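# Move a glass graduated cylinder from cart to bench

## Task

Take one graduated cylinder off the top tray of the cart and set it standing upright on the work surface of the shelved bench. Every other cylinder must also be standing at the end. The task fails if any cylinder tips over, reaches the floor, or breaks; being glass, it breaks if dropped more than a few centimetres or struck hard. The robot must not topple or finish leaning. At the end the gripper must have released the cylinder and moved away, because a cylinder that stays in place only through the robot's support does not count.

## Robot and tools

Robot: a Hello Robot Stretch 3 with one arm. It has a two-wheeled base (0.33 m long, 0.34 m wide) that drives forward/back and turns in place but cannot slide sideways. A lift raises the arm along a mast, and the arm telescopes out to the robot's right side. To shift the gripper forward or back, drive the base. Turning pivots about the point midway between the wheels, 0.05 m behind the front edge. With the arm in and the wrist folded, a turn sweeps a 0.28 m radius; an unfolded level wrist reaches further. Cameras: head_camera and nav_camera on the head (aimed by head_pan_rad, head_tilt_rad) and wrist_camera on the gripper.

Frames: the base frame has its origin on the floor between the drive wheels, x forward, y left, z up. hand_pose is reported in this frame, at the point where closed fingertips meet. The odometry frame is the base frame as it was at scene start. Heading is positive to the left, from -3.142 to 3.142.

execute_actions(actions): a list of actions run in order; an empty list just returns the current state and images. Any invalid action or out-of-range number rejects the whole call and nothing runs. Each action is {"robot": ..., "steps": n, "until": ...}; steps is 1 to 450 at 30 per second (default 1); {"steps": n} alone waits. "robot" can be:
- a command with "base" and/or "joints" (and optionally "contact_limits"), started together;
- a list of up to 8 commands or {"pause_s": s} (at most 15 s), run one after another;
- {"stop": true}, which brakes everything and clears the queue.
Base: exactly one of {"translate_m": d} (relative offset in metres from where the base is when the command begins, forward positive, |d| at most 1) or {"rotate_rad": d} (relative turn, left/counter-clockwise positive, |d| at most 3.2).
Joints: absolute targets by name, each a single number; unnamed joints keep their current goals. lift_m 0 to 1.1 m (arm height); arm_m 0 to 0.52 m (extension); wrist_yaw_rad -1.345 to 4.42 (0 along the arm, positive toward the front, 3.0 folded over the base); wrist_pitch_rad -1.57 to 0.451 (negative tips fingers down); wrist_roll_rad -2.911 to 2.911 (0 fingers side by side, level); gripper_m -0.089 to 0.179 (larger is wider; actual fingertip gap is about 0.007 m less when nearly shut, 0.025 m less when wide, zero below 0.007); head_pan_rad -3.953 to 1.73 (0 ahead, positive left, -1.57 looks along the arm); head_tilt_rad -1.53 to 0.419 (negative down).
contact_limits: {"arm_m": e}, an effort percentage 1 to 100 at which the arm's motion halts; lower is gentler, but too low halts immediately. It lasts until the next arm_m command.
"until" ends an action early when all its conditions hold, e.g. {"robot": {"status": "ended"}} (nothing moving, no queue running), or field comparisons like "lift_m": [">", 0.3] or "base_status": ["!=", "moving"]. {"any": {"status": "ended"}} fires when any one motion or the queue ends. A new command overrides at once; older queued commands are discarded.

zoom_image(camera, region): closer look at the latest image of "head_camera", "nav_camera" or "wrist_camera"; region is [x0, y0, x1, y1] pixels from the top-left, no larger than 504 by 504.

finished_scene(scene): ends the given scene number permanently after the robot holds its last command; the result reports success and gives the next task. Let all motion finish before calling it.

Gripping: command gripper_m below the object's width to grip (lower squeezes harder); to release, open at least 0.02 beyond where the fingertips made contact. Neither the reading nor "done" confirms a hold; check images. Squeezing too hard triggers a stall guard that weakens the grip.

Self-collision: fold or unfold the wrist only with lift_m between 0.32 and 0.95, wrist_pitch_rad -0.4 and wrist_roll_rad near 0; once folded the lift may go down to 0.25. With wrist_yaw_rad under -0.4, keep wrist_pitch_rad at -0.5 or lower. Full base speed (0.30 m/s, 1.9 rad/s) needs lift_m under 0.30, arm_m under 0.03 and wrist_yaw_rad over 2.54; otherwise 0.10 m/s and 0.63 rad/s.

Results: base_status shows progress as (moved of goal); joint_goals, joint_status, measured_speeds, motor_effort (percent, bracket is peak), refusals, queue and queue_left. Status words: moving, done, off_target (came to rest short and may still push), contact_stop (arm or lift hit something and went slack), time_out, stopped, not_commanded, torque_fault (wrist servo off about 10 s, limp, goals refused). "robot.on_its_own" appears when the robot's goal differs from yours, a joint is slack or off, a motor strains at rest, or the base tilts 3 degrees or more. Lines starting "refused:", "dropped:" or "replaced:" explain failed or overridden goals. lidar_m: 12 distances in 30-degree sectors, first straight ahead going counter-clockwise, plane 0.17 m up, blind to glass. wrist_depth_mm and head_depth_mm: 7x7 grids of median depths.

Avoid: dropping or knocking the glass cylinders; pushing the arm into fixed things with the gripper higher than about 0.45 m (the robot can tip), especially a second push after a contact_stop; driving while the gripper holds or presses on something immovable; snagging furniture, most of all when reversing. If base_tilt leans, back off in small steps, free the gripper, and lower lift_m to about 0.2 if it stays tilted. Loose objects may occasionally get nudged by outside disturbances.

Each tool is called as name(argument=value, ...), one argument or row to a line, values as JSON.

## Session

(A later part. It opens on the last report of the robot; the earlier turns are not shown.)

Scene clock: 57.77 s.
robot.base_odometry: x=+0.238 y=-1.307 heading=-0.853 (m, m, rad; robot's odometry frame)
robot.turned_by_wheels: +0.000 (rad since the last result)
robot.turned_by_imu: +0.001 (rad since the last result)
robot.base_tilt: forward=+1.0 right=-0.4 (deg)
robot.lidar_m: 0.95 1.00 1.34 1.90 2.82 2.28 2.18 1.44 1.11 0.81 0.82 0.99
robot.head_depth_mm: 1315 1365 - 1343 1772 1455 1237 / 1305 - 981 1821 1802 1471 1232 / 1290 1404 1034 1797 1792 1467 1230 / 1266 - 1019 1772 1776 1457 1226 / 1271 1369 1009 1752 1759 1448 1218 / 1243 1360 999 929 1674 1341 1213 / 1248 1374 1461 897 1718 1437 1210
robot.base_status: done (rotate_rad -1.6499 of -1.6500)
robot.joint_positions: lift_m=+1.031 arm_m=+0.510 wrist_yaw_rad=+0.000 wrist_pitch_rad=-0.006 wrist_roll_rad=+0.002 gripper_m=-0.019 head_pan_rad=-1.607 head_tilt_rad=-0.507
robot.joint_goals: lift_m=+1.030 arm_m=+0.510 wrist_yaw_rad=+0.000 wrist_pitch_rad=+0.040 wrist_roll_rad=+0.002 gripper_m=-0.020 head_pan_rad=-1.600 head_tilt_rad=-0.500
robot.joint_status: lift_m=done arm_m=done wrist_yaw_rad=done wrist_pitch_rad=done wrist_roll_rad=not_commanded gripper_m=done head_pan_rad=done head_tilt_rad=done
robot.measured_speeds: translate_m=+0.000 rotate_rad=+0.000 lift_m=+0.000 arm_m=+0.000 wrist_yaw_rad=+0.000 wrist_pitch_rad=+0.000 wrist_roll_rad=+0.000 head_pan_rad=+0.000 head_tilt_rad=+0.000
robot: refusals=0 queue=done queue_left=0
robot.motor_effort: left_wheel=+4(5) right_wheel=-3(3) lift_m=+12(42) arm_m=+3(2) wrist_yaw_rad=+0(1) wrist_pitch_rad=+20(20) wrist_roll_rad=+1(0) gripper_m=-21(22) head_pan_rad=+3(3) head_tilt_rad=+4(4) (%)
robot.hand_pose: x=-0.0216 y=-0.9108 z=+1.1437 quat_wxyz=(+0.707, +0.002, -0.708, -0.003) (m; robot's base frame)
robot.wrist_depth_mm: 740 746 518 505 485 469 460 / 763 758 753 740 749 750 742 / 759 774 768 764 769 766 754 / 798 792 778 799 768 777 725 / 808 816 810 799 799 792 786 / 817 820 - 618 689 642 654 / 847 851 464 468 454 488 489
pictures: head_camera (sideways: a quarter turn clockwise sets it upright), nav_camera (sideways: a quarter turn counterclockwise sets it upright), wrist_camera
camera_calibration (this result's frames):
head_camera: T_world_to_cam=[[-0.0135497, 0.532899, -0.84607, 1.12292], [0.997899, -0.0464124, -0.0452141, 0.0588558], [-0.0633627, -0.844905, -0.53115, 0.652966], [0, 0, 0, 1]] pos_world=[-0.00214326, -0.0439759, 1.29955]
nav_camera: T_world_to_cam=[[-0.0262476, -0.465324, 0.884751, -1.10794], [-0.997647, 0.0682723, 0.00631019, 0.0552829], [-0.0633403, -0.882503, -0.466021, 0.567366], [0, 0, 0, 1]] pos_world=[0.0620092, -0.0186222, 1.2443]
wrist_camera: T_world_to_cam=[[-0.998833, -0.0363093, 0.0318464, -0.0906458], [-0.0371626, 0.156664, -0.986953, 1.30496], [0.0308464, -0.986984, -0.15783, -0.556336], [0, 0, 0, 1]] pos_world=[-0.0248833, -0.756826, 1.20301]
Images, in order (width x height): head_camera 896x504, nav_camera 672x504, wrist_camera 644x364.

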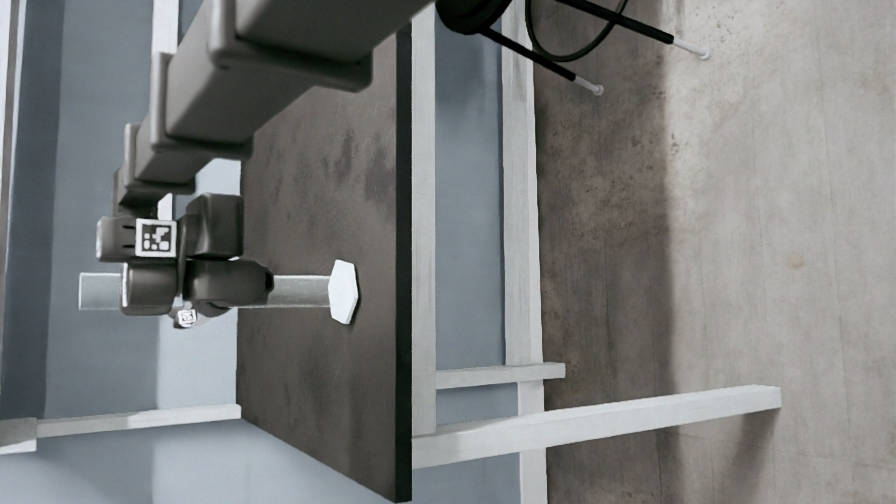

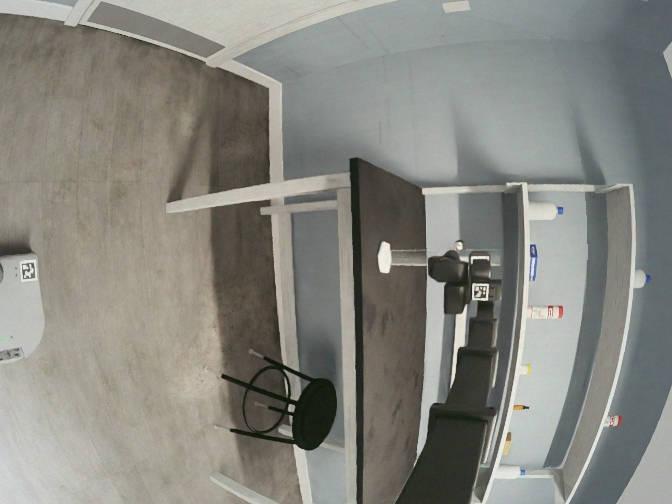

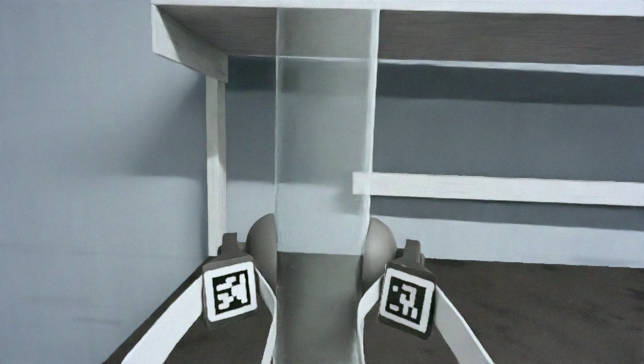

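Same height as before, judging by the shadow.

execute_actions(
  actions=[
    {"robot":[{"joints":{"lift_m":1.016}},{"joints":{"gripper_m":0.11}},{"joints":{"arm_m":0.15}}],"steps":450,"until":{"robot":{"status":"ended"}}},
  ],
)

Scene clock: 64.47 s.
robot.base_odometry: x=+0.238 y=-1.307 heading=-0.853 (m, m, rad; robot's odometry frame)
robot.turned_by_wheels: +0.000 (rad since the last result)
robot.turned_by_imu: +0.001 (rad since the last result)
robot.base_tilt: forward=+1.1 right=-0.4 (deg)
robot.lidar_m: 0.95 1.00 1.34 1.91 2.81 2.27 2.18 1.43 1.11 0.81 0.82 0.99
robot.head_depth_mm: 1315 1401 - 1664 1783 1448 1236 / 1312 1373 - - 1809 1479 1235 / 1294 1371 - - 1788 1466 1229 / 1285 1393 - - 1771 1454 1224 / 1271 1380 1009 1765 1756 1451 1219 / 1245 1353 944 930 1679 1339 1216 / 1247 1371 1458 896 1719 1440 1208
robot.base_status: done (rotate_rad -1.6499 of -1.6500)
robot.joint_positions: lift_m=+1.017 arm_m=+0.150 wrist_yaw_rad=+0.000 wrist_pitch_rad=+0.019 wrist_roll_rad=+0.002 gripper_m=+0.110 head_pan_rad=-1.607 head_tilt_rad=-0.507
robot.joint_goals: lift_m=+1.016 arm_m=+0.150 wrist_yaw_rad=+0.000 wrist_pitch_rad=+0.040 wrist_roll_rad=+0.002 gripper_m=+0.110 head_pan_rad=-1.600 head_tilt_rad=-0.500
robot.joint_status: lift_m=done arm_m=done wrist_yaw_rad=done wrist_pitch_rad=done wrist_roll_rad=not_commanded gripper_m=done head_pan_rad=done head_tilt_rad=done
robot.measured_speeds: translate_m=+0.000 rotate_rad=+0.000 lift_m=+0.000 arm_m=+0.000 wrist_yaw_rad=+0.000 wrist_pitch_rad=+0.000 wrist_roll_rad=+0.000 head_pan_rad=+0.000 head_tilt_rad=+0.000
robot: refusals=0 queue=done queue_left=0
robot.motor_effort: left_wheel=+4(5) right_wheel=-3(3) lift_m=+10(15) arm_m=-3(4) wrist_yaw_rad=+0(1) wrist_pitch_rad=+9(20) wrist_roll_rad=+0(0) gripper_m=+0(85) head_pan_rad=+3(3) head_tilt_rad=+4(4) (%)
robot.hand_pose: x=-0.0216 y=-0.5519 z=+1.1363 quat_wxyz=(+0.707, -0.007, -0.708, +0.006) (m; robot's base frame)
robot.wrist_depth_mm: - - - - - - - / - - - 915 - 942 - / - - - - - - - / - - - - - - - / - - - - - - - / - - 631 636 652 702 683 / - 456 464 474 475 461 503
pictures: head_camera (sideways: a quarter turn clockwise sets it upright), nav_camera (sideways: a quarter turn counterclockwise sets it upright), wrist_camera
camera_calibration (this result's frames):
head_camera: T_world_to_cam=[[-0.0135542, 0.532857, -0.846097, 1.12295], [0.997899, -0.046409, -0.0452136, 0.0588551], [-0.0633589, -0.844932, -0.531108, 0.65291], [0, 0, 0, 1]] pos_world=[-0.00214302, -0.0439761, 1.29955]
nav_camera: T_world_to_cam=[[-0.0262433, -0.46528, 0.884774, -1.10797], [-0.997647, 0.0682669, 0.00630856, 0.055285], [-0.0633361, -0.882527, -0.465977, 0.567308], [0, 0, 0, 1]] pos_world=[0.0620092, -0.0186248, 1.24431]
wrist_camera: T_world_to_cam=[[-0.998832, -0.0354964, 0.0327685, -0.0779794], [-0.0371752, 0.131595, -0.990606, 1.23175], [0.0308508, -0.990668, -0.132761, -0.233887], [0, 0, 0, 1]] pos_world=[-0.0248823, -0.396564, 1.19168]
Images, in order (width x height): head_camera 896x504, nav_camera 672x504, wrist_camera 644x364.

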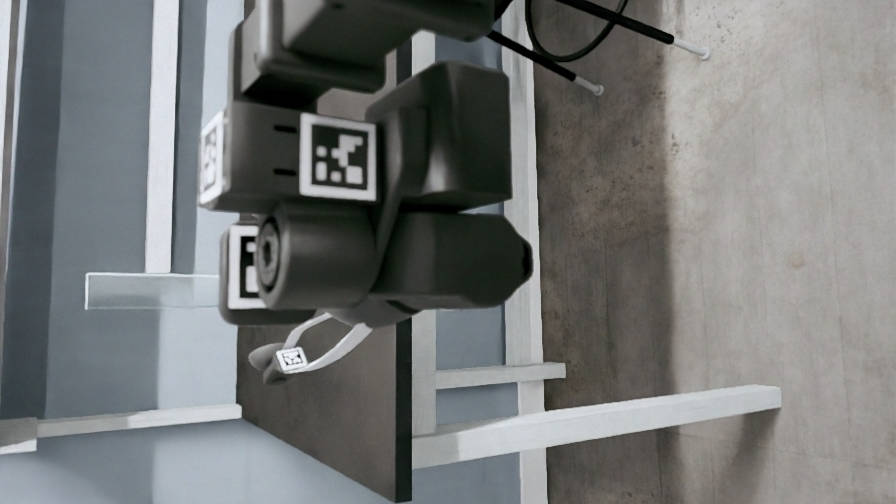

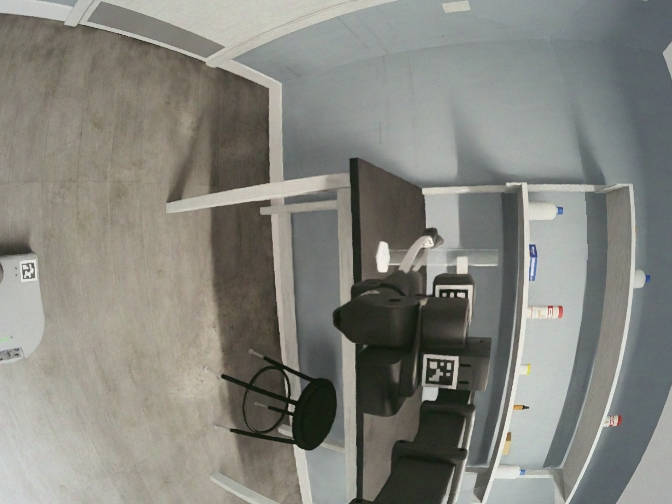

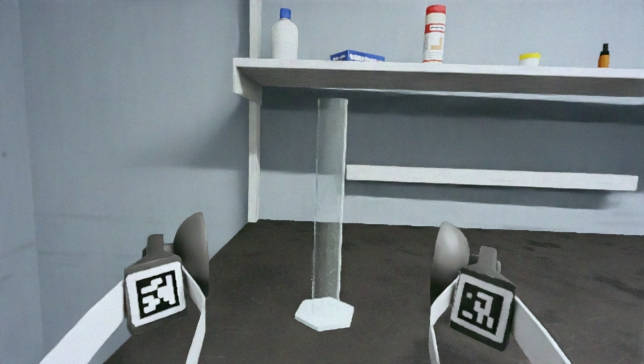

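finished_scene(
  scene=2,
)

The scene is finished: the task was done.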